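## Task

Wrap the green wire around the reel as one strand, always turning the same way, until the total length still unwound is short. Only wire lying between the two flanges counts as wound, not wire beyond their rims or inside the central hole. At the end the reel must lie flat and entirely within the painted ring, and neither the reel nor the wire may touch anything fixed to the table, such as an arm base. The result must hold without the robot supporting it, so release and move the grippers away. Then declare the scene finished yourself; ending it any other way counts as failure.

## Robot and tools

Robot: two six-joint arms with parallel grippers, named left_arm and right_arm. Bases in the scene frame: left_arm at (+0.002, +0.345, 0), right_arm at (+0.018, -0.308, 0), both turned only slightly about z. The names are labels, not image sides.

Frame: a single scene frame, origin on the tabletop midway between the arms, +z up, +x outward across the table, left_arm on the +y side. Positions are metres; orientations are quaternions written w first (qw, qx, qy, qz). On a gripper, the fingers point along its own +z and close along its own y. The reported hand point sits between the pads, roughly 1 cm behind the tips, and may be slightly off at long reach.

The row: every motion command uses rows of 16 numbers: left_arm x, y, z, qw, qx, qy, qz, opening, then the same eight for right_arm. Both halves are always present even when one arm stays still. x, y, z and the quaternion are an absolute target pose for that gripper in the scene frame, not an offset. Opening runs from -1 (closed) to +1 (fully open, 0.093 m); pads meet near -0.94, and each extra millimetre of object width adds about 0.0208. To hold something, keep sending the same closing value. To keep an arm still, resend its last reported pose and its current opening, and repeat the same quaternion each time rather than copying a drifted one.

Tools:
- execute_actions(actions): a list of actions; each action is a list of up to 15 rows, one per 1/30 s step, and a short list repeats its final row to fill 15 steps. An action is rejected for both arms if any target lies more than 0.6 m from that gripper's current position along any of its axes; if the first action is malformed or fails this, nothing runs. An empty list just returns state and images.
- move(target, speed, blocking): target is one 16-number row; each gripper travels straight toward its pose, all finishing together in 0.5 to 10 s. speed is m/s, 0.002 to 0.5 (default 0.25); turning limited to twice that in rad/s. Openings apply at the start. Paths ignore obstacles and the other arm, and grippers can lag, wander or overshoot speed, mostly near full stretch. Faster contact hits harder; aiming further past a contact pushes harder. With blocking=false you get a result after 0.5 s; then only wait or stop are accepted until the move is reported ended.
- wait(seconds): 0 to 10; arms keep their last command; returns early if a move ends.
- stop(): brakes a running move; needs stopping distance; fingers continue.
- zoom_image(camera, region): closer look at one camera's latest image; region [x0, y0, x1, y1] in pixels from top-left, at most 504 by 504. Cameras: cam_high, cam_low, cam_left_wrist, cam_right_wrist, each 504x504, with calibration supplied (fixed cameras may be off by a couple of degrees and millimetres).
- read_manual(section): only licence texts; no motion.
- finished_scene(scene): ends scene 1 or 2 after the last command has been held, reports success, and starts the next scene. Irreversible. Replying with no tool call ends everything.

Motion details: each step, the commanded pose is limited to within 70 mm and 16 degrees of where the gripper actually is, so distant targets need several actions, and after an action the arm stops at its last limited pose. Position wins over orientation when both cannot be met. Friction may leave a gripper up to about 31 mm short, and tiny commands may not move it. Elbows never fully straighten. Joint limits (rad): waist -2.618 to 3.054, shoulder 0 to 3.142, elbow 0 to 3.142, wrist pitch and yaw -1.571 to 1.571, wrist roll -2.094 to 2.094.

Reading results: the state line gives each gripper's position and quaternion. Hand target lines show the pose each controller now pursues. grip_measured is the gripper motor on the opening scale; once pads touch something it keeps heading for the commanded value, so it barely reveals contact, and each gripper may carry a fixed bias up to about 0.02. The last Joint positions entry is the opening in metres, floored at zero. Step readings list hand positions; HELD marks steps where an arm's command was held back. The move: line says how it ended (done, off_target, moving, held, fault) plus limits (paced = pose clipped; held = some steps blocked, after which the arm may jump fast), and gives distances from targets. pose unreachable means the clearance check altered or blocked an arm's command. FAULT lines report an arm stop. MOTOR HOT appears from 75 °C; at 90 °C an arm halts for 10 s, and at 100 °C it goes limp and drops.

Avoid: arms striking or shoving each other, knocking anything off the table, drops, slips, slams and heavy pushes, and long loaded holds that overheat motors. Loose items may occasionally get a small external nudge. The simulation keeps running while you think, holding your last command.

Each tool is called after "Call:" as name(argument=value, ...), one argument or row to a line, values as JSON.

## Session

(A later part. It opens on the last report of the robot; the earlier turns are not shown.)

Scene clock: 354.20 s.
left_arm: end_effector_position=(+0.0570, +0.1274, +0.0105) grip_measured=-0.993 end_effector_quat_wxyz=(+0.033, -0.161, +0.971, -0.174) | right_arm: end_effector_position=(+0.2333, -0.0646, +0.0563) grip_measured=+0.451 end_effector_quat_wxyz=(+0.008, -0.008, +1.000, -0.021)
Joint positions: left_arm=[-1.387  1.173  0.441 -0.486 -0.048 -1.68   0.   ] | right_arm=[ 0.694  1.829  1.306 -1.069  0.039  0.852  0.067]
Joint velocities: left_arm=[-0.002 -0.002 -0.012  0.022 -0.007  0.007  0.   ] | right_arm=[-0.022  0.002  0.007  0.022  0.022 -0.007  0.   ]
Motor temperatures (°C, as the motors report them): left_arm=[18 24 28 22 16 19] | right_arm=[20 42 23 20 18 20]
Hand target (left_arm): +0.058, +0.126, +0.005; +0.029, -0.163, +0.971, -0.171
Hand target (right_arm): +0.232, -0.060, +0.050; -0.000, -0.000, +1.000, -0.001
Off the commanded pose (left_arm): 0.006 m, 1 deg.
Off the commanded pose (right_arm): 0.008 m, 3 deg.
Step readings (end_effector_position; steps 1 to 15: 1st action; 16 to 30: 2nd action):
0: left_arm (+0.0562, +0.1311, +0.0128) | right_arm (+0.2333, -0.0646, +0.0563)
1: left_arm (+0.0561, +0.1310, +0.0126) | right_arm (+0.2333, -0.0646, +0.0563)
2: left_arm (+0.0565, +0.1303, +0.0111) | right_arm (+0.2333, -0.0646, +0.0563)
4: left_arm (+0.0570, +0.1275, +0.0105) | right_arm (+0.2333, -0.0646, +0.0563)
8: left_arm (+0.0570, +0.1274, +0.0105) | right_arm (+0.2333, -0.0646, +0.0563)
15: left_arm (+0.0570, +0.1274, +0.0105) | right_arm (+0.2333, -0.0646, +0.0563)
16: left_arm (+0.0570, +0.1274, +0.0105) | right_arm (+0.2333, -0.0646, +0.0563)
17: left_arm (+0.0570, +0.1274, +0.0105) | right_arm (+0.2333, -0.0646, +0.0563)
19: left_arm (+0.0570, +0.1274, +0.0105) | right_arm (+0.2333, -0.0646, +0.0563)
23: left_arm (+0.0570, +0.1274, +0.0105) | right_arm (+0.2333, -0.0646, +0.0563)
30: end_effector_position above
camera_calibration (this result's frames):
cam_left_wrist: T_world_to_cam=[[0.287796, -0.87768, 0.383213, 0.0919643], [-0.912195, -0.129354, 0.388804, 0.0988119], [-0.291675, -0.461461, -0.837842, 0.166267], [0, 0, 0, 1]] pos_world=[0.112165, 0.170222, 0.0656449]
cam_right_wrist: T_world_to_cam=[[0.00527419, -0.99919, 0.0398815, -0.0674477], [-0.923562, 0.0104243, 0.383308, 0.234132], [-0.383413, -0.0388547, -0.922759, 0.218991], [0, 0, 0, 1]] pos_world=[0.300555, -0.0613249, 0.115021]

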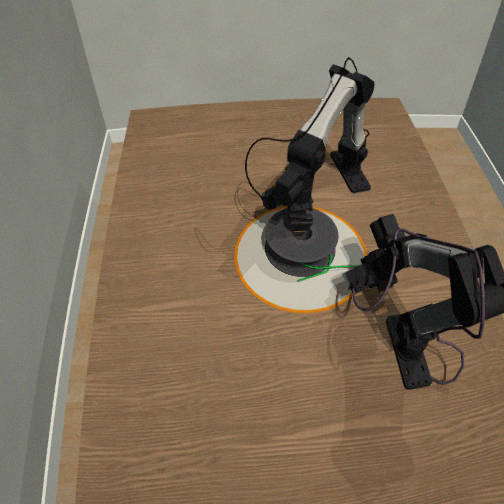

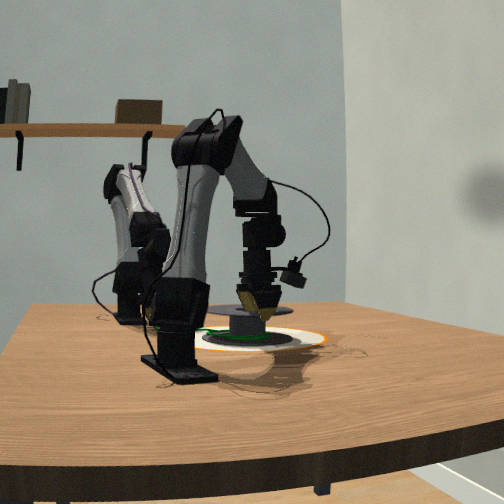

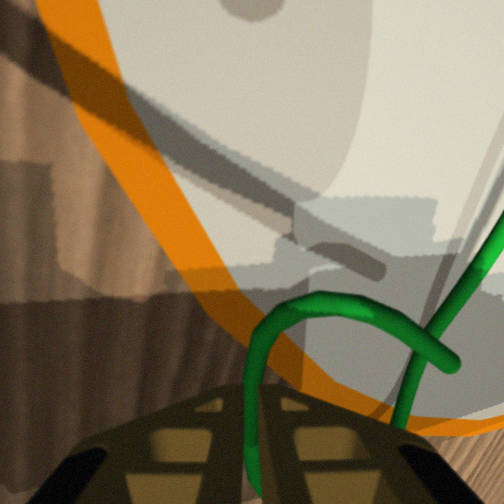

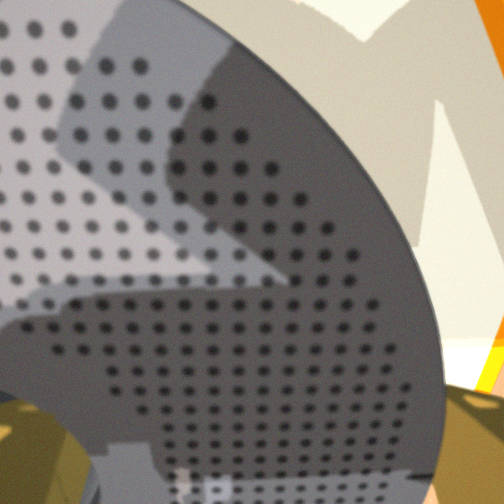

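Call:
move(
  target=[0.055,0.113,0.035,-0.0144,-0.1644,0.9826,0.086,-1,0.232,-0.06,0.05,0,0,1,0,0.3],
  speed=0.06,
)

Call:
move(
  target=[0.052,0.082,0.047,-0.0496,-0.1574,0.9406,0.2966,-1,0.232,-0.06,0.05,0,0,1,0,0.3],
  speed=0.06,
)

Scene clock: 360.23 s.
left_arm: end_effector_position=(+0.0544, +0.1136, +0.0366) grip_measured=-0.993 end_effector_quat_wxyz=(-0.007, -0.165, +0.983, +0.076) | right_arm: end_effector_position=(+0.2333, -0.0646, +0.0563) grip_measured=+0.451 end_effector_quat_wxyz=(+0.008, -0.008, +1.000, -0.021)
Joint positions: left_arm=[-1.372  1.655  1.006 -1.074  0.005 -1.677  0.   ] | right_arm=[ 0.694  1.829  1.306 -1.069  0.039  0.852  0.067]
Joint velocities: left_arm=[ 0.022 -0.012 -0.002  0.007 -0.066 -0.022  0.   ] | right_arm=[-0.007  0.002 -0.002 -0.051 -0.051  0.007 -0.001]
Motor temperatures (°C, as the motors report them): left_arm=[18 24 28 22 16 19] | right_arm=[20 42 23 20 18 20]
Hand target (left_arm): +0.055, +0.113, +0.037; -0.014, -0.167, +0.982, +0.086
Hand target (right_arm): +0.232, -0.060, +0.050; -0.000, -0.000, +1.000, -0.001
Off the commanded pose (left_arm): 0.002 m, 1 deg.
Off the commanded pose (right_arm): 0.008 m, 3 deg.
move: off_target (right_arm)
camera_calibration (this result's frames):
cam_left_wrist: T_world_to_cam=[[0.316351, -0.941736, -0.114261, 0.094493], [-0.844004, -0.334397, 0.419328, 0.103012], [-0.433105, -0.0362181, -0.900615, 0.142659], [0, 0, 0, 1]] pos_world=[0.118836, 0.128601, 0.0960815]
cam_right_wrist: T_world_to_cam=[[0.00527419, -0.99919, 0.0398815, -0.0674477], [-0.923562, 0.0104243, 0.383308, 0.234132], [-0.383413, -0.0388547, -0.922759, 0.218991], [0, 0, 0, 1]] pos_world=[0.300555, -0.0613249, 0.115021]

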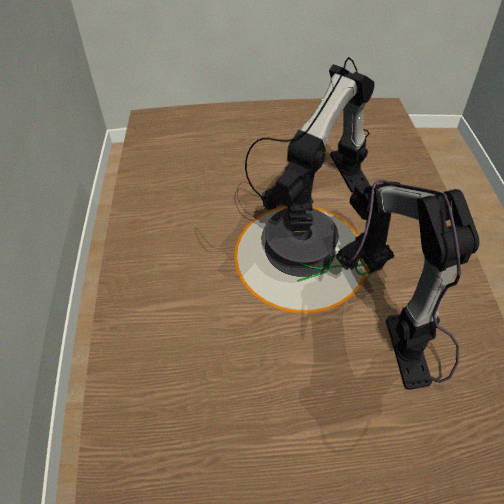

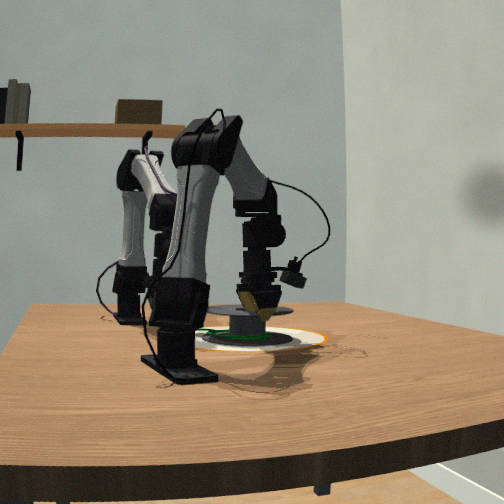

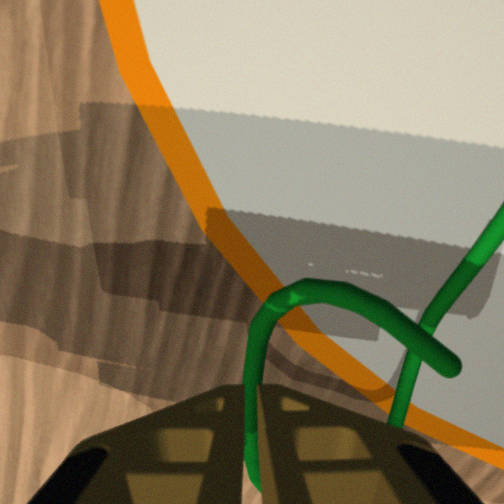

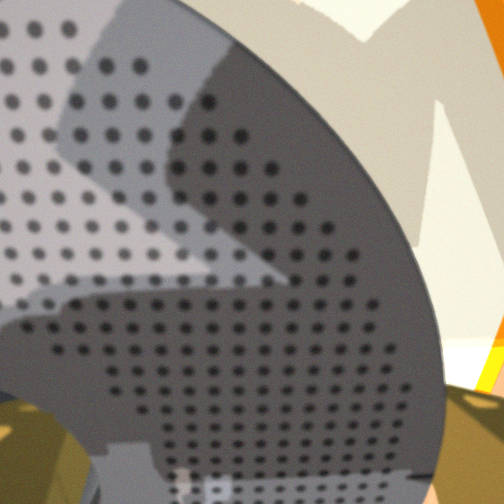

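Scene clock: 364.30 s.
left_arm: end_effector_position=(+0.0541, +0.0821, +0.0477) grip_measured=-0.993 end_effector_quat_wxyz=(-0.041, -0.162, +0.947, +0.276) | right_arm: end_effector_position=(+0.2333, -0.0646, +0.0563) grip_measured=+0.451 end_effector_quat_wxyz=(+0.008, -0.008, +1.000, -0.021)
Joint positions: left_arm=[-1.372  2.127  1.542 -1.549  0.049 -1.67   0.   ] | right_arm=[ 0.694  1.829  1.306 -1.069  0.039  0.852  0.067]
Joint velocities: left_arm=[ 0.012 -0.017  0.022 -0.022  0.037 -0.022  0.   ] | right_arm=[ 0.007 -0.017 -0.027 -0.037  0.022  0.022 -0.   ]
Motor temperatures (°C, as the motors report them): left_arm=[18 24 28 21 16 19] | right_arm=[20 42 23 20 18 20]
Hand target (left_arm): +0.052, +0.082, +0.048; -0.048, -0.160, +0.944, +0.285
Hand target (right_arm): +0.232, -0.060, +0.050; -0.000, -0.000, +1.000, -0.001
Off the commanded pose (left_arm): 0.002 m, 3 deg.
Off the commanded pose (right_arm): 0.008 m, 3 deg.
joint sent to its limit (left arm) — the command would take joint 4 (wrist pitch) past its lower limit, so that joint was sent only as far as its limit.
move: off_target (left_arm, right_arm)
camera_calibration (this result's frames):
cam_left_wrist: T_world_to_cam=[[0.281897, -0.817027, -0.502992, 0.0763911], [-0.786732, -0.496914, 0.366237, 0.100282], [-0.54917, 0.292478, -0.78286, 0.125098], [0, 0, 0, 1]] pos_world=[0.12606, 0.0756563, 0.0996317]
cam_right_wrist: T_world_to_cam=[[0.00527419, -0.99919, 0.0398815, -0.0674477], [-0.923562, 0.0104243, 0.383308, 0.234132], [-0.383413, -0.0388547, -0.922759, 0.218991], [0, 0, 0, 1]] pos_world=[0.300555, -0.0613249, 0.115021]

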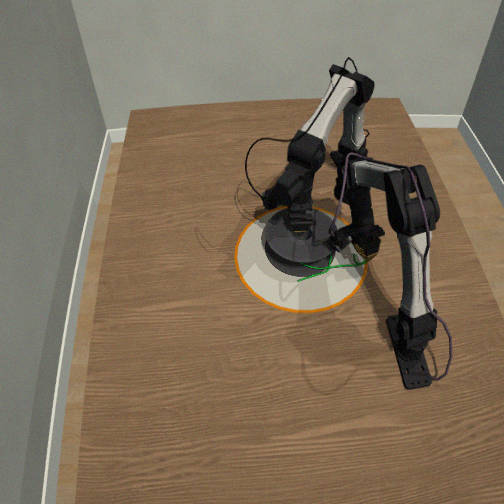

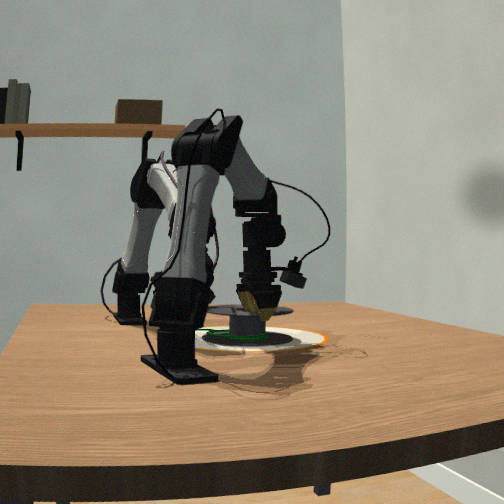

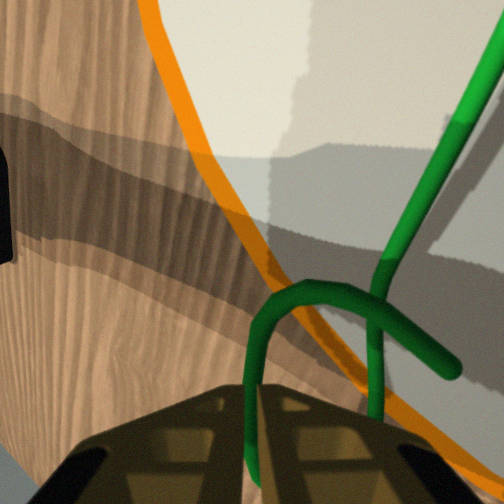

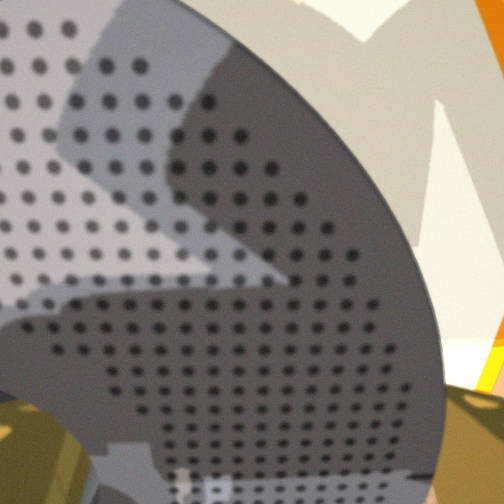

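Call:
execute_actions(
  actions=[
    [[0.052,0.082,0.047,-0.0496,-0.1574,0.9406,0.2966,-0.78,0.232,-0.06,0.05,0,0,1,0,0.3]],
    [[0.052,0.082,0.047,-0.0496,-0.1574,0.9406,0.2966,-0.78,0.232,-0.06,0.05,0,0,1,0,0.3]],
  ],
)

Scene clock: 367.00 s.
left_arm: end_effector_position=(+0.0540, +0.0823, +0.0479) grip_measured=-0.782 end_effector_quat_wxyz=(-0.042, -0.159, +0.947, +0.276) | right_arm: end_effector_position=(+0.2333, -0.0646, +0.0563) grip_measured=+0.451 end_effector_quat_wxyz=(+0.008, -0.008, +1.000, -0.021)
Joint positions: left_arm=[-1.372  2.127  1.542 -1.55   0.049 -1.664  0.008] | right_arm=[ 0.694  1.829  1.306 -1.069  0.039  0.852  0.067]
Joint velocities: left_arm=[-0.017  0.007 -0.007  0.095 -0.007 -0.051 -0.001] | right_arm=[ 0.002 -0.002  0.002 -0.007  0.007  0.081  0.001]
Motor temperatures (°C, as the motors report them): left_arm=[18 25 28 21 16 19] | right_arm=[20 42 23 20 18 20]
Hand target (left_arm): +0.052, +0.082, +0.047; -0.049, -0.158, +0.943, +0.288
Hand target (right_arm): +0.232, -0.060, +0.050; -0.000, -0.000, +1.000, -0.001
Off the commanded pose (left_arm): 0.002 m, 3 deg.
Off the commanded pose (right_arm): 0.008 m, 3 deg.
joint sent to its limit (left arm) — the command would take joint 4 (wrist pitch) past its lower limit, so that joint was sent only as far as its limit.
Step readings (end_effector_position; steps 1 to 15: 1st action; 16 to 30: 2nd action):
0: left_arm (+0.0540, +0.0823, +0.0479) | right_arm (+0.2333, -0.0646, +0.0563)
1: left_arm (+0.0540, +0.0823, +0.0479) | right_arm (+0.2333, -0.0646, +0.0563)
2: left_arm (+0.0540, +0.0823, +0.0479) | right_arm (+0.2333, -0.0646, +0.0563)
4: left_arm (+0.0540, +0.0823, +0.0479) | right_arm (+0.2333, -0.0646, +0.0563)
8: left_arm (+0.0540, +0.0823, +0.0479) | right_arm (+0.2333, -0.0646, +0.0563)
15: left_arm (+0.0540, +0.0823, +0.0479) | right_arm (+0.2333, -0.0646, +0.0563)
16: left_arm (+0.0540, +0.0823, +0.0479) | right_arm (+0.2333, -0.0646, +0.0563)
17: left_arm (+0.0540, +0.0823, +0.0479) | right_arm (+0.2333, -0.0646, +0.0563)
19: left_arm (+0.0540, +0.0823, +0.0479) | right_arm (+0.2333, -0.0646, +0.0563)
23: left_arm (+0.0540, +0.0823, +0.0479) | right_arm (+0.2333, -0.0646, +0.0563)
30: end_effector_position above
camera_calibration (this result's frames):
cam_left_wrist: T_world_to_cam=[[0.275955, -0.818209, -0.504364, 0.0772485], [-0.787799, -0.493162, 0.369004, 0.0998638], [-0.550656, 0.295509, -0.780675, 0.124824], [0, 0, 0, 1]] pos_world=[0.12609, 0.0755678, 0.0995581]
cam_right_wrist: T_world_to_cam=[[0.00527419, -0.99919, 0.0398815, -0.0674477], [-0.923562, 0.0104243, 0.383308, 0.234132], [-0.383413, -0.0388547, -0.922759, 0.218991], [0, 0, 0, 1]] pos_world=[0.300555, -0.0613249, 0.115021]

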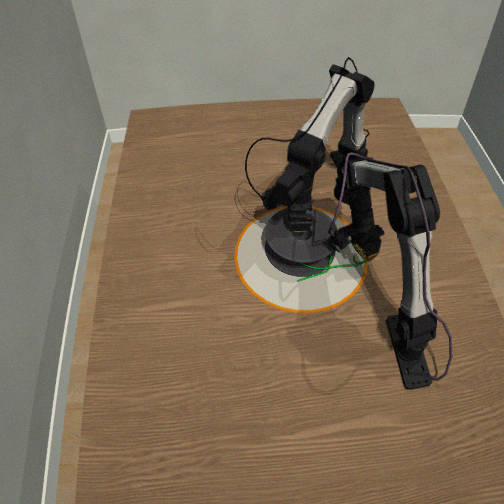

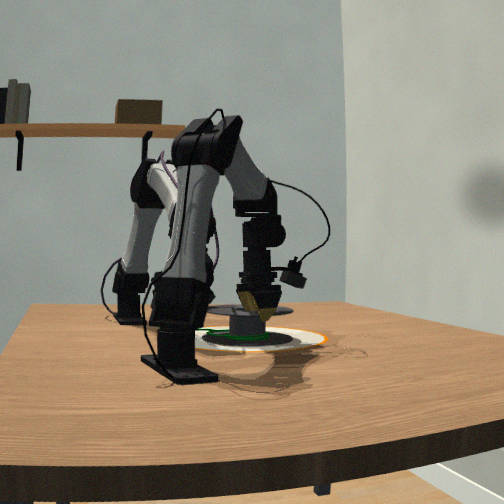

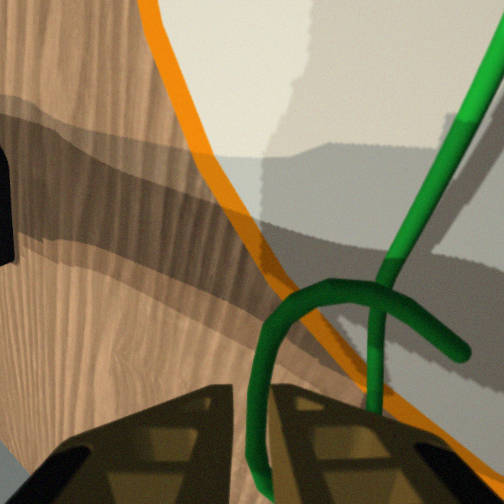

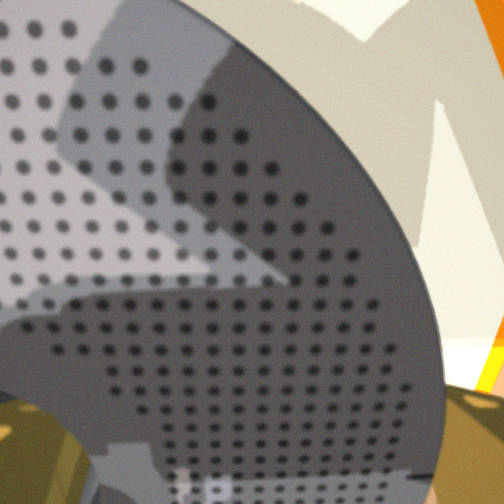

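Call:
move(
  target=[0.05,0.052,0.035,-0.0496,-0.1574,0.9406,0.2966,-0.78,0.232,-0.06,0.05,0,0,1,0,0.3],
  speed=0.04,
)

Scene clock: 368.83 s.
left_arm: end_effector_position=(+0.0557, +0.0566, +0.0409) grip_measured=-0.782 end_effector_quat_wxyz=(-0.037, -0.164, +0.948, +0.271) | right_arm: end_effector_position=(+0.2332, -0.0645, +0.0562) grip_measured=+0.451 end_effector_quat_wxyz=(+0.008, -0.008, +1.000, -0.020)
Joint positions: left_arm=[-1.386  2.219  1.669 -1.573  0.049 -1.688  0.008] | right_arm=[ 0.694  1.829  1.306 -1.069  0.039  0.853  0.067]
Joint velocities: left_arm=[ 0.007  0.007  0.002  0.007  0.022 -0.022  0.   ] | right_arm=[-0.002 -0.012 -0.017  0.007  0.037 -0.037  0.001]
Motor temperatures (°C, as the motors report them): left_arm=[18 25 28 21 16 19] | right_arm=[20 42 23 20 18 20]
Hand target (left_arm): +0.050, +0.052, +0.035; -0.048, -0.159, +0.947, +0.275
Hand target (right_arm): +0.232, -0.060, +0.050; -0.000, -0.000, +1.000, -0.001
Off the commanded pose (left_arm): 0.009 m, 4 deg.
Off the commanded pose (right_arm): 0.008 m, 3 deg.
joint sent to its limit (left arm) — the command would take joint 4 (wrist pitch) past its lower limit, so that joint was sent only as far as its limit.
move: off_target (left_arm, right_arm)
camera_calibration (this result's frames):
cam_left_wrist: T_world_to_cam=[[0.28849, -0.820821, -0.492977, 0.0511449], [-0.790077, -0.494922, 0.361706, 0.0917231], [-0.540881, 0.285141, -0.791292, 0.128351], [0, 0, 0, 1]] pos_world=[0.127136, 0.0507785, 0.0935996]
cam_right_wrist: T_world_to_cam=[[0.00451504, -0.999205, 0.0396214, -0.0672151], [-0.923454, 0.0110361, 0.38355, 0.234088], [-0.383682, -0.0383203, -0.92267, 0.219064], [0, 0, 0, 1]] pos_world=[0.300524, -0.0613505, 0.115002]

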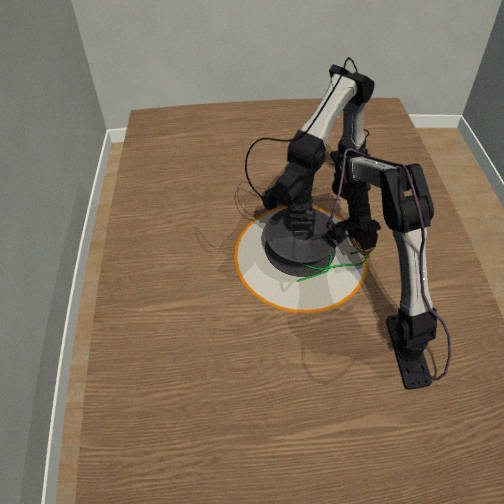

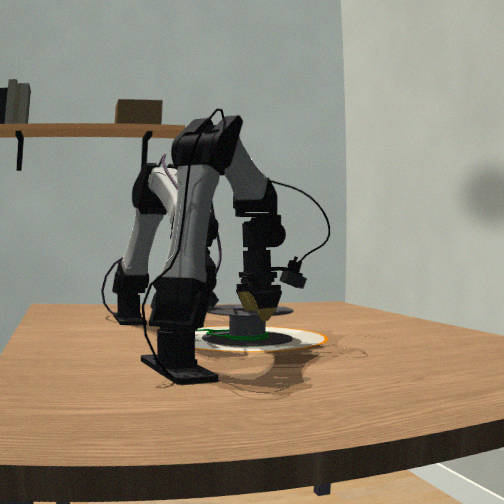

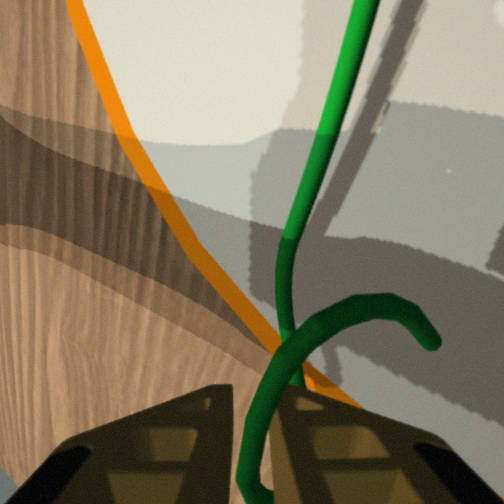

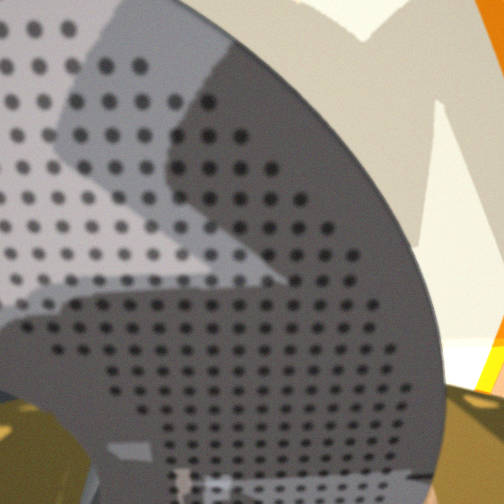

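Call:
move(
  target=[0.052,0.056,0.042,0.0286,-0.1625,0.9713,-0.1712,-0.72,0.232,-0.06,0.05,0,0,1,0,0.3],
  speed=0.1,
)

Scene clock: 375.43 s.
left_arm: end_effector_position=(+0.0523, +0.0586, +0.0355) grip_measured=-0.722 end_effector_quat_wxyz=(+0.021, -0.160, +0.975, -0.155) | right_arm: end_effector_position=(+0.2333, -0.0646, +0.0563) grip_measured=+0.451 end_effector_quat_wxyz=(+0.008, -0.008, +1.000, -0.021)
Joint positions: left_arm=[-1.452  1.453  0.763 -0.57  -0.047 -1.742  0.011] | right_arm=[ 0.694  1.829  1.306 -1.069  0.039  0.853  0.067]
Joint velocities: left_arm=[-0.002  0.002  0.002 -0.022 -0.095 -0.022  0.   ] | right_arm=[-0.007 -0.002  0.002 -0.037 -0.022  0.081  0.   ]
Motor temperatures (°C, as the motors report them): left_arm=[18 26 28 21 16 19] | right_arm=[20 42 23 20 18 20]
Hand target (left_arm): +0.052, +0.057, +0.039; +0.026, -0.159, +0.972, -0.171
Hand target (right_arm): +0.232, -0.060, +0.050; -0.000, -0.000, +1.000, -0.001
Off the commanded pose (left_arm): 0.007 m, 2 deg.
Off the commanded pose (right_arm): 0.008 m, 3 deg.
move: off_target (right_arm)
camera_calibration (this result's frames):
cam_left_wrist: T_world_to_cam=[[0.292186, -0.892135, 0.344562, 0.0253581], [-0.902054, -0.137405, 0.409168, 0.0751733], [-0.317688, -0.430367, -0.844901, 0.153864], [0, 0, 0, 1]] pos_world=[0.109282, 0.0991701, 0.0905043]
cam_right_wrist: T_world_to_cam=[[0.00451135, -0.999195, 0.0398691, -0.0672693], [-0.923566, 0.0111234, 0.383279, 0.23418], [-0.383414, -0.0385509, -0.922772, 0.219012], [0, 0, 0, 1]] pos_world=[0.300556, -0.0613769, 0.115023]

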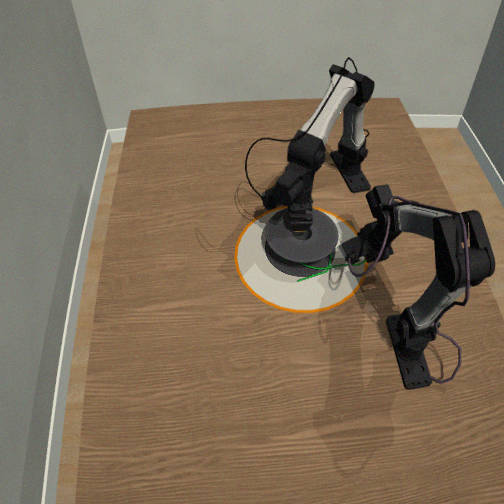

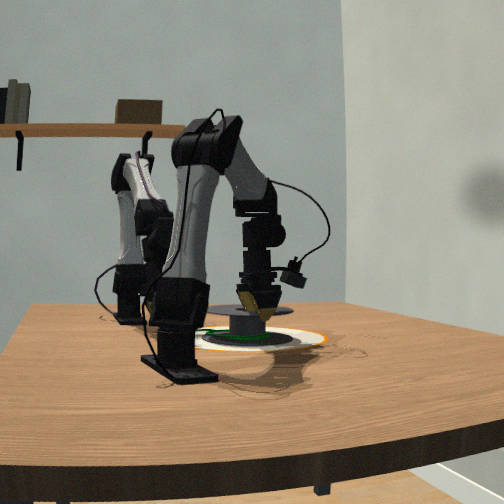

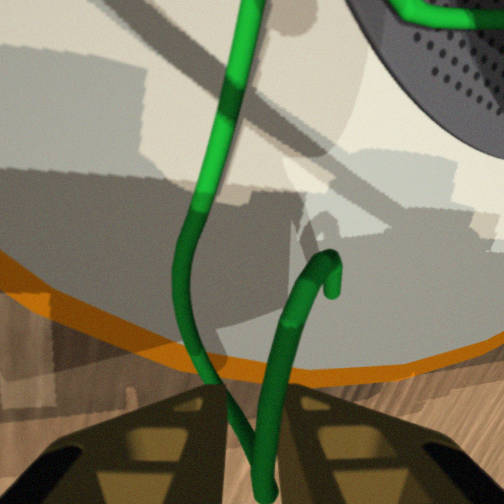

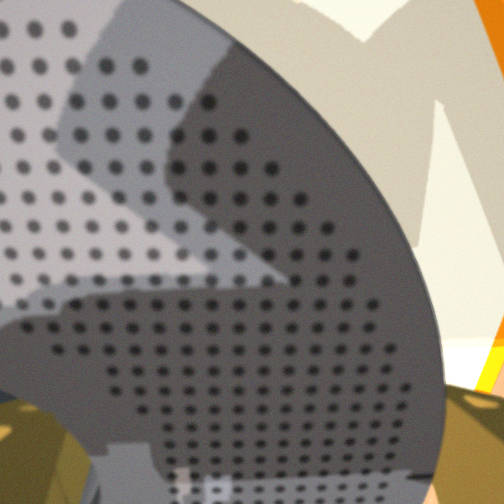

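Call:
execute_actions(
  actions=[
    [[0.052,0.056,0.042,0.0286,-0.1625,0.9713,-0.1712,-1,0.232,-0.06,0.05,0,0,1,0,0.3]],
    [[0.052,0.056,0.042,0.0286,-0.1625,0.9713,-0.1712,-1,0.232,-0.06,0.05,0,0,1,0,0.3]],
  ],
)

Call:
move(
  target=[0.052,0.062,0.045,-0.0496,-0.1574,0.9406,0.2966,-1,0.232,-0.06,0.05,0,0,1,0,0.3],
  speed=0.1,
)

Scene clock: 376.83 s.
left_arm: end_effector_position=(+0.0521, +0.0582, +0.0357) grip_measured=-0.991 end_effector_quat_wxyz=(+0.024, -0.163, +0.974, -0.156) | right_arm: end_effector_position=(+0.2333, -0.0646, +0.0563) grip_measured=+0.451 end_effector_quat_wxyz=(+0.008, -0.007, +1.000, -0.021)
Joint positions: left_arm=[-1.458  1.453  0.763 -0.569 -0.055 -1.754  0.   ] | right_arm=[ 0.694  1.829  1.306 -1.069  0.039  0.853  0.067]
Joint velocities: left_arm=[ 0.007  0.007  0.012  0.022 -0.022  0.051  0.   ] | right_arm=[-0.012 -0.007  0.022 -0.066  0.022  0.022 -0.001]
Motor temperatures (°C, as the motors report them): left_arm=[18 27 28 21 16 19] | right_arm=[20 42 23 20 18 20]
Hand target (left_arm): +0.052, +0.056, +0.042; +0.028, -0.162, +0.971, -0.171
Hand target (right_arm): +0.232, -0.060, +0.050; -0.000, -0.000, +1.000, -0.001
Off the commanded pose (left_arm): 0.007 m, 2 deg.
Off the commanded pose (right_arm): 0.008 m, 3 deg.
Step readings (end_effector_position; steps 1 to 15: 1st action; 16 to 30: 2nd action):
0: left_arm (+0.0524, +0.0583, +0.0356) | right_arm (+0.2333, -0.0646, +0.0563)
1: left_arm (+0.0524, +0.0583, +0.0356) | right_arm (+0.2333, -0.0646, +0.0563)
2: left_arm (+0.0523, +0.0582, +0.0356) | right_arm (+0.2333, -0.0646, +0.0563)
4: left_arm (+0.0518, +0.0582, +0.0356) | right_arm (+0.2333, -0.0646, +0.0563)
8: left_arm (+0.0519, +0.0582, +0.0357) | right_arm (+0.2333, -0.0646, +0.0563)
15: left_arm (+0.0521, +0.0582, +0.0357) | right_arm (+0.2333, -0.0646, +0.0563)
16: left_arm (+0.0521, +0.0582, +0.0357) | right_arm (+0.2333, -0.0646, +0.0563)
17: left_arm (+0.0521, +0.0582, +0.0357) | right_arm (+0.2333, -0.0646, +0.0563)
19: left_arm (+0.0521, +0.0582, +0.0357) | right_arm (+0.2333, -0.0646, +0.0563)
23: left_arm (+0.0521, +0.0582, +0.0357) | right_arm (+0.2333, -0.0646, +0.0563)
30: end_effector_position above
camera_calibration (this result's frames):
cam_left_wrist: T_world_to_cam=[[0.298174, -0.889153, 0.34713, 0.0244144], [-0.902486, -0.144193, 0.405866, 0.0753898], [-0.310824, -0.434299, -0.845443, 0.153659], [0, 0, 0, 1]] pos_world=[0.108519, 0.0993126, 0.0908366]
cam_right_wrist: T_world_to_cam=[[0.00412993, -0.999197, 0.0398629, -0.0671801], [-0.923567, 0.011473, 0.383264, 0.234204], [-0.383414, -0.038399, -0.922778, 0.219022], [0, 0, 0, 1]] pos_world=[0.300556, -0.0614029, 0.115025]

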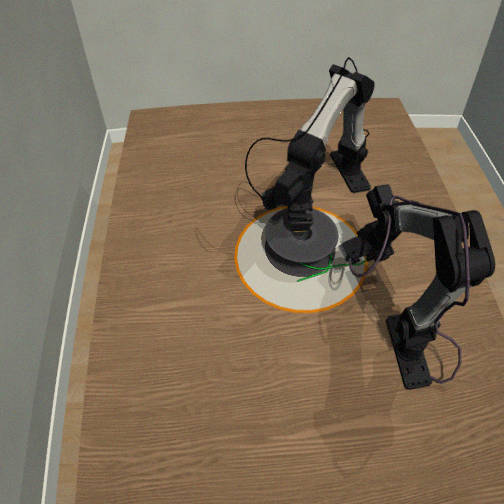

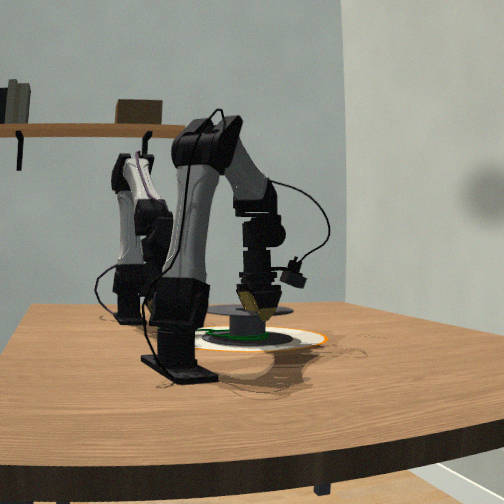

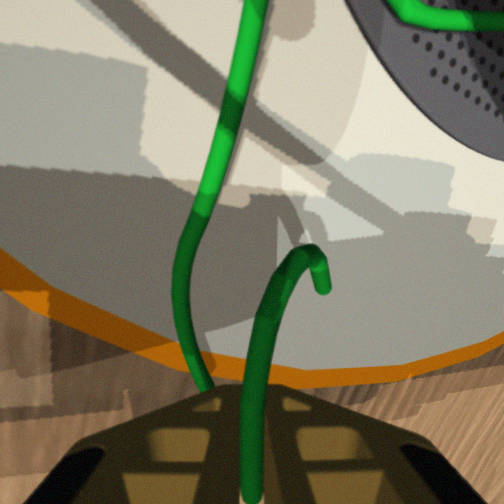

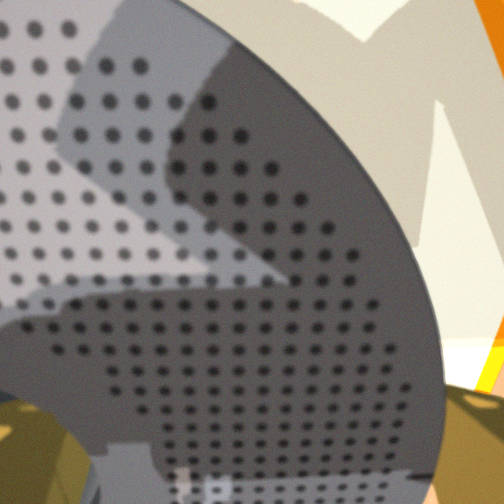

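Scene clock: 381.73 s.
left_arm: end_effector_position=(+0.0520, +0.0611, +0.0462) grip_measured=-0.991 end_effector_quat_wxyz=(-0.039, -0.161, +0.952, +0.257) | right_arm: end_effector_position=(+0.2333, -0.0646, +0.0563) grip_measured=+0.451 end_effector_quat_wxyz=(+0.008, -0.007, +1.000, -0.021)
Joint positions: left_arm=[-1.392  2.167  1.621 -1.548  0.056 -1.685  0.   ] | right_arm=[ 0.694  1.829  1.306 -1.069  0.039  0.853  0.067]
Joint velocities: left_arm=[-0.012 -0.002 -0.022 -0.022 -0.022 -0.007  0.   ] | right_arm=[ 0.007 -0.002  0.012 -0.037  0.022 -0.022  0.   ]
Motor temperatures (°C, as the motors report them): left_arm=[18 27 28 21 16 19] | right_arm=[20 42 23 20 18 20]
Hand target (left_arm): +0.052, +0.061, +0.047; -0.048, -0.164, +0.949, +0.266
Hand target (right_arm): +0.232, -0.060, +0.050; -0.000, -0.000, +1.000, -0.001
Off the commanded pose (left_arm): 0.001 m, 5 deg.
Off the commanded pose (right_arm): 0.008 m, 3 deg.
joint sent to its limit (left arm) — the command would take joint 4 (wrist pitch) past its lower limit, so that joint was sent only as far as its limit.
move: off_target (left_arm, right_arm)
camera_calibration (this result's frames):
cam_left_wrist: T_world_to_cam=[[0.284096, -0.835857, -0.469715, 0.0585572], [-0.791976, -0.480712, 0.376418, 0.0875872], [-0.540429, 0.265065, -0.798547, 0.130788], [0, 0, 0, 1]] pos_world=[0.123413, 0.0563823, 0.0989762]
cam_right_wrist: T_world_to_cam=[[0.00412993, -0.999197, 0.0398629, -0.0671801], [-0.923567, 0.011473, 0.383264, 0.234204], [-0.383414, -0.038399, -0.922778, 0.219022], [0, 0, 0, 1]] pos_world=[0.300556, -0.0614029, 0.115025]

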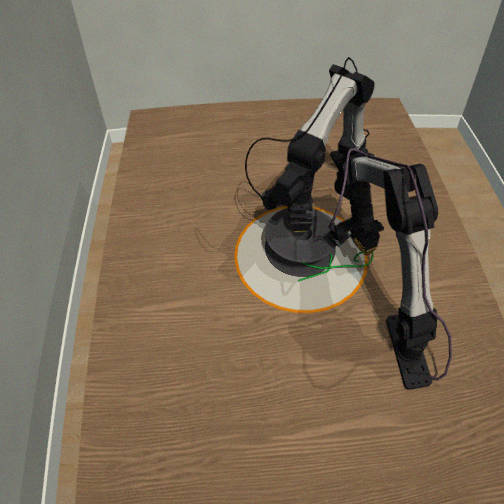

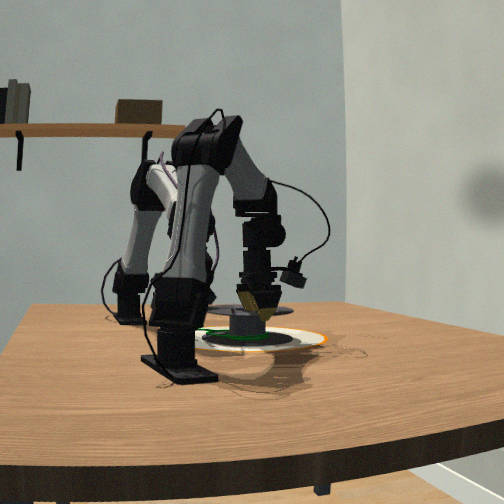

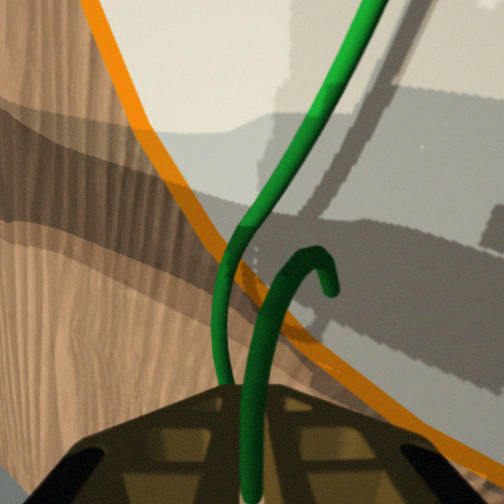

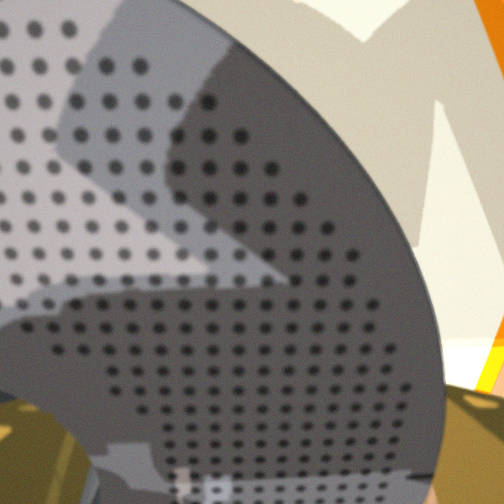

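Call:
execute_actions(
  actions=[
    [[0.052,0.062,0.045,-0.0496,-0.1574,0.9406,0.2966,-0.72,0.232,-0.06,0.05,0,0,1,0,0.3]],
    [[0.052,0.062,0.045,-0.0496,-0.1574,0.9406,0.2966,-0.72,0.232,-0.06,0.05,0,0,1,0,0.3]],
  ],
)

Call:
move(
  target=[0.052,0.056,0.045,0.0286,-0.1625,0.9713,-0.1712,-0.72,0.232,-0.06,0.05,0,0,1,0,0.3],
  speed=0.15,
)

Scene clock: 383.13 s.
left_arm: end_effector_position=(+0.0518, +0.0615, +0.0465) grip_measured=-0.722 end_effector_quat_wxyz=(-0.040, -0.157, +0.952, +0.258) | right_arm: end_effector_position=(+0.2333, -0.0646, +0.0563) grip_measured=+0.451 end_effector_quat_wxyz=(+0.008, -0.007, +1.000, -0.021)
Joint positions: left_arm=[-1.392  2.167  1.621 -1.55   0.056 -1.676  0.011] | right_arm=[ 0.694  1.829  1.306 -1.069  0.039  0.853  0.067]
Joint velocities: left_arm=[-0.007  0.002 -0.002 -0.081 -0.066 -0.037 -0.   ] | right_arm=[-0.007 -0.002 -0.002  0.022  0.066 -0.022  0.001]
Motor temperatures (°C, as the motors report them): left_arm=[18 27 28 21 16 19] | right_arm=[20 42 23 20 18 20]
Hand target (left_arm): +0.052, +0.062, +0.045; -0.048, -0.160, +0.948, +0.270
Hand target (right_arm): +0.232, -0.060, +0.050; -0.000, -0.000, +1.000, -0.001
Off the commanded pose (left_arm): 0.002 m, 5 deg.
Off the commanded pose (right_arm): 0.008 m, 3 deg.
joint sent to its limit (left arm) — the command would take joint 4 (wrist pitch) past its lower limit, so that joint was sent only as far as its limit.
Step readings (end_effector_position; steps 1 to 15: 1st action; 16 to 30: 2nd action):
0: left_arm (+0.0519, +0.0612, +0.0463) | right_arm (+0.2333, -0.0646, +0.0563)
1: left_arm (+0.0519, +0.0612, +0.0463) | right_arm (+0.2333, -0.0646, +0.0563)
2: left_arm (+0.0518, +0.0613, +0.0463) | right_arm (+0.2333, -0.0646, +0.0563)
4: left_arm (+0.0518, +0.0614, +0.0464) | right_arm (+0.2333, -0.0646, +0.0563)
8: left_arm (+0.0518, +0.0615, +0.0465) | right_arm (+0.2333, -0.0646, +0.0563)
15: left_arm (+0.0518, +0.0615, +0.0465) | right_arm (+0.2333, -0.0646, +0.0563)
16: left_arm (+0.0518, +0.0615, +0.0465) | right_arm (+0.2333, -0.0646, +0.0563)
17: left_arm (+0.0518, +0.0615, +0.0465) | right_arm (+0.2333, -0.0646, +0.0563)
19: left_arm (+0.0518, +0.0615, +0.0465) | right_arm (+0.2333, -0.0646, +0.0563)
23: left_arm (+0.0518, +0.0615, +0.0465) | right_arm (+0.2333, -0.0646, +0.0563)
30: end_effector_position above
camera_calibration (this result's frames):
cam_left_wrist: T_world_to_cam=[[0.27521, -0.83765, -0.471808, 0.0597889], [-0.793494, -0.474995, 0.380455, 0.0870544], [-0.542795, 0.269672, -0.795394, 0.13047], [0, 0, 0, 1]] pos_world=[0.123441, 0.0562484, 0.0988638]
cam_right_wrist: T_world_to_cam=[[0.00412993, -0.999197, 0.0398629, -0.0671801], [-0.923567, 0.011473, 0.383264, 0.234204], [-0.383414, -0.038399, -0.922778, 0.219022], [0, 0, 0, 1]] pos_world=[0.300556, -0.0614029, 0.115025]

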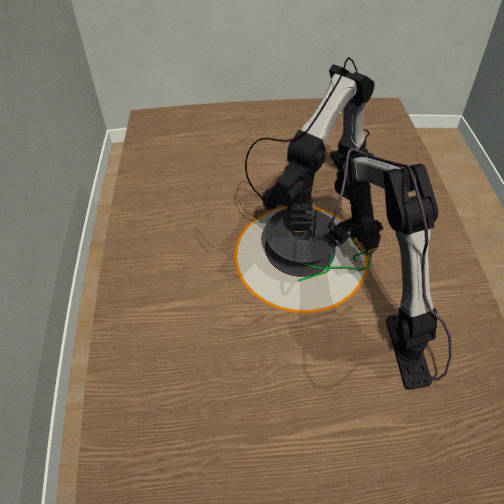

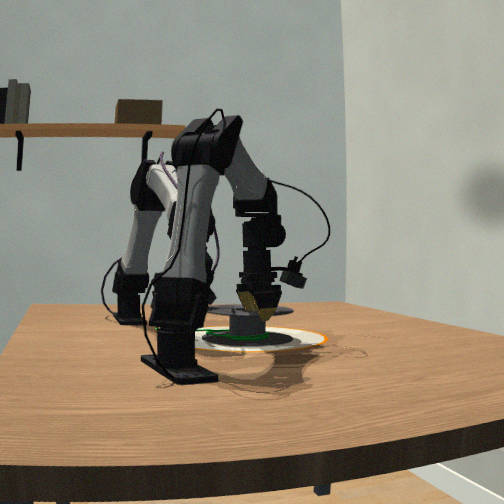

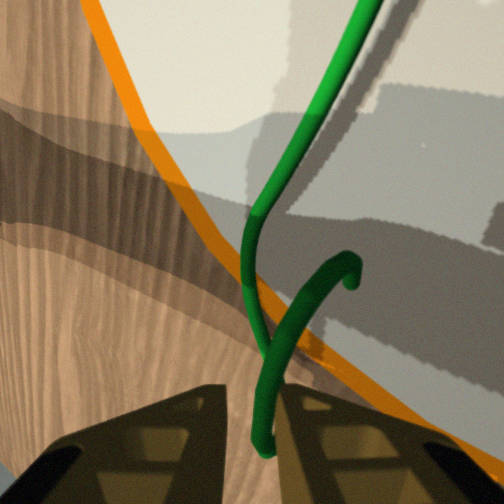

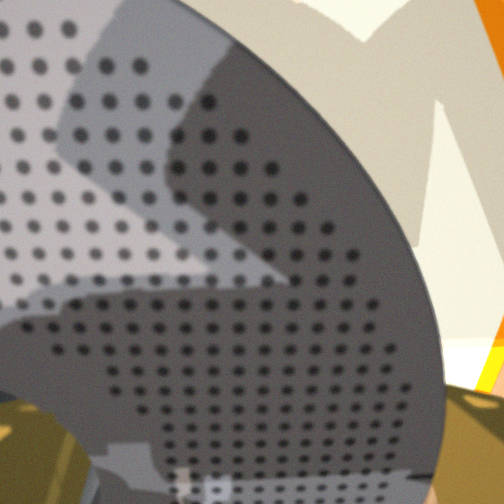

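Scene clock: 386.67 s.
left_arm: end_effector_position=(+0.0522, +0.0584, +0.0389) grip_measured=-0.722 end_effector_quat_wxyz=(+0.021, -0.160, +0.975, -0.155) | right_arm: end_effector_position=(+0.2333, -0.0646, +0.0563) grip_measured=+0.451 end_effector_quat_wxyz=(+0.008, -0.007, +1.000, -0.021)
Joint positions: left_arm=[-1.453  1.447  0.773 -0.586 -0.048 -1.743  0.011] | right_arm=[ 0.694  1.829  1.306 -1.069  0.039  0.853  0.067]
Joint velocities: left_arm=[ 0.017  0.012 -0.012 -0.037 -0.007  0.051  0.001] | right_arm=[-0.007 -0.007 -0.007  0.066 -0.051 -0.007 -0.001]
Motor temperatures (°C, as the motors report them): left_arm=[18 28 28 21 16 19] | right_arm=[20 42 23 20 18 20]
Hand target (left_arm): +0.052, +0.057, +0.043; +0.026, -0.159, +0.972, -0.171
Hand target (right_arm): +0.232, -0.060, +0.050; -0.000, -0.000, +1.000, -0.001
Off the commanded pose (left_arm): 0.007 m, 2 deg.
Off the commanded pose (right_arm): 0.008 m, 3 deg.
move: off_target (right_arm)
camera_calibration (this result's frames):
cam_left_wrist: T_world_to_cam=[[0.292191, -0.891975, 0.34497, 0.0240192], [-0.902121, -0.137315, 0.409052, 0.0736389], [-0.317494, -0.430725, -0.844792, 0.156619], [0, 0, 0, 1]] pos_world=[0.109139, 0.0989962, 0.0939026]
cam_right_wrist: T_world_to_cam=[[0.00412993, -0.999197, 0.0398629, -0.0671801], [-0.923567, 0.011473, 0.383264, 0.234204], [-0.383414, -0.038399, -0.922778, 0.219022], [0, 0, 0, 1]] pos_world=[0.300556, -0.0614029, 0.115025]

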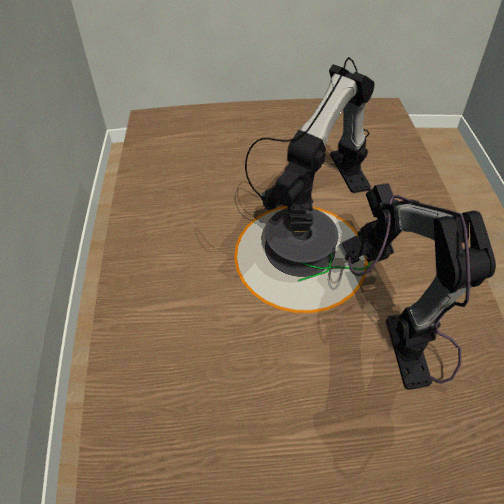

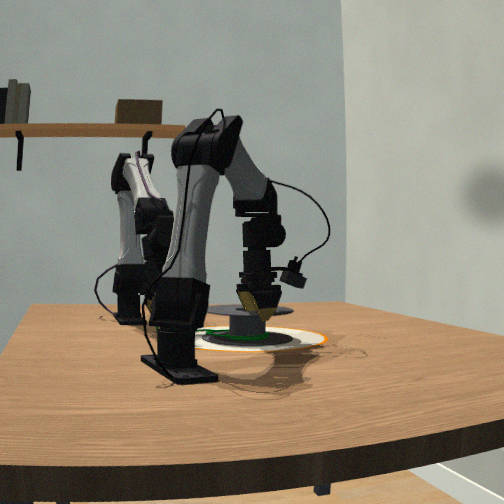

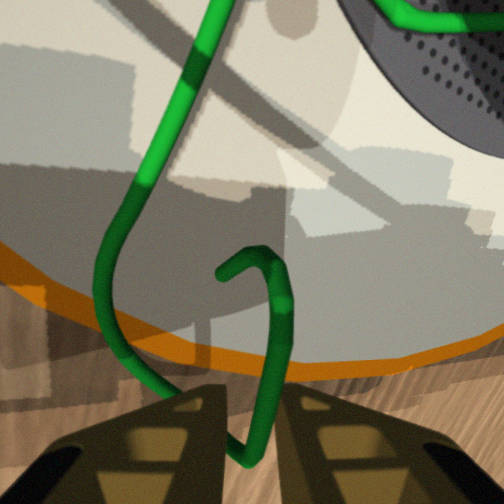

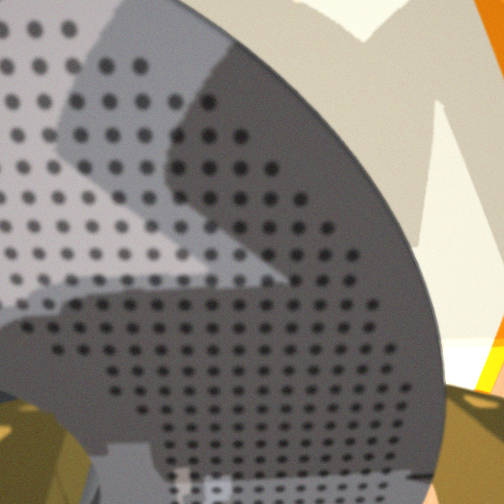

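Call:
move(
  target=[0.064,0.057,0.045,0.0286,-0.1625,0.9713,-0.1712,-0.72,0.232,-0.06,0.05,0,0,1,0,0.3],
  speed=0.04,
)

Scene clock: 389.57 s.
left_arm: end_effector_position=(+0.0603, +0.0596, +0.0390) grip_measured=-0.722 end_effector_quat_wxyz=(+0.026, -0.161, +0.974, -0.155) | right_arm: end_effector_position=(+0.2333, -0.0646, +0.0563) grip_measured=+0.451 end_effector_quat_wxyz=(+0.008, -0.007, +1.000, -0.021)
Joint positions: left_arm=[-1.425  1.447  0.773 -0.584 -0.048 -1.719  0.011] | right_arm=[ 0.694  1.829  1.306 -1.069  0.039  0.853  0.067]
Joint velocities: left_arm=[-0.012 -0.017 -0.012  0.022 -0.037 -0.007  0.   ] | right_arm=[-0.007 -0.002 -0.007 -0.037 -0.007 -0.007 -0.001]
Motor temperatures (°C, as the motors report them): left_arm=[18 28 28 21 16 19] | right_arm=[20 42 23 20 18 20]
Hand target (left_arm): +0.064, +0.057, +0.045; +0.029, -0.162, +0.971, -0.171
Hand target (right_arm): +0.232, -0.060, +0.050; -0.000, -0.000, +1.000, -0.001
Off the commanded pose (left_arm): 0.007 m, 2 deg.
Off the commanded pose (right_arm): 0.008 m, 3 deg.
move: off_target (right_arm)
camera_calibration (this result's frames):
cam_left_wrist: T_world_to_cam=[[0.294094, -0.89077, 0.346465, 0.0224165], [-0.904525, -0.142285, 0.401982, 0.0817515], [-0.308777, -0.431606, -0.847569, 0.159419], [0, 0, 0, 1]] pos_world=[0.116578, 0.100406, 0.0944892]
cam_right_wrist: T_world_to_cam=[[0.00412993, -0.999197, 0.0398629, -0.0671801], [-0.923567, 0.011473, 0.383264, 0.234204], [-0.383414, -0.038399, -0.922778, 0.219022], [0, 0, 0, 1]] pos_world=[0.300556, -0.0614029, 0.115025]

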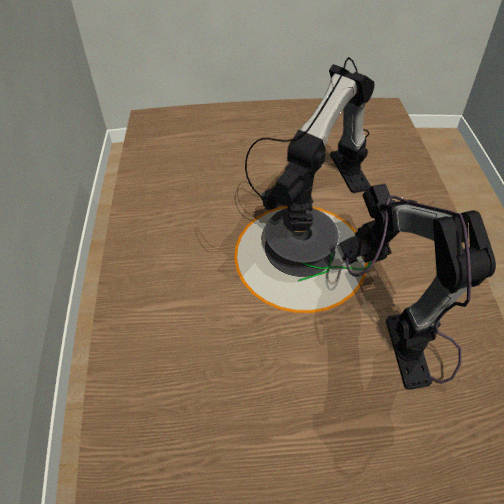

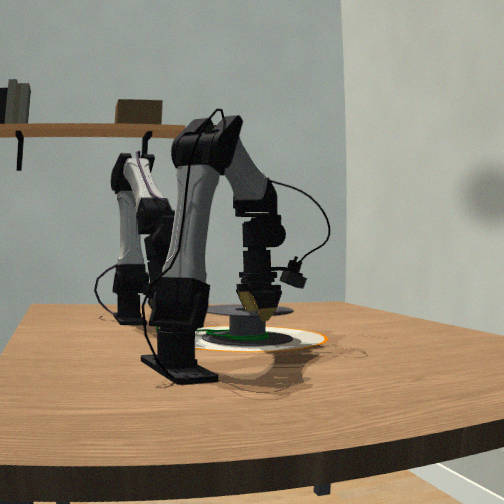

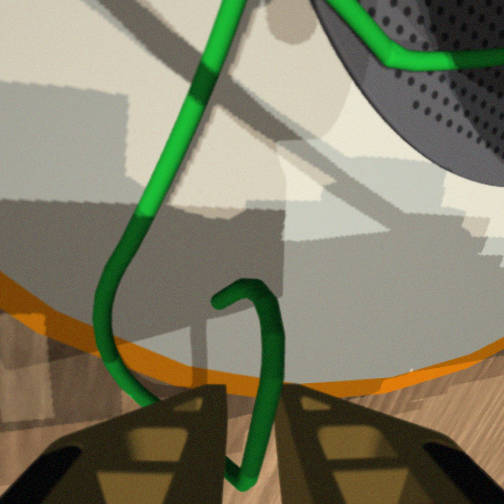

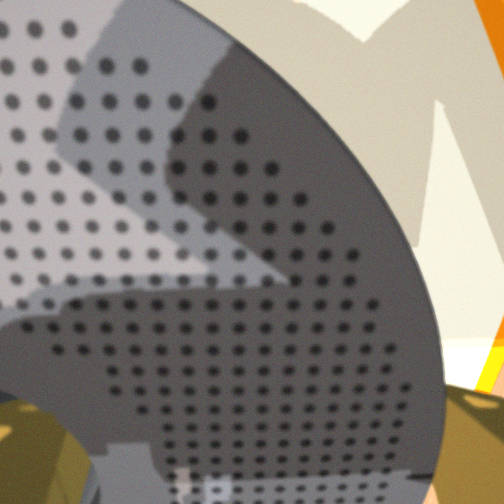

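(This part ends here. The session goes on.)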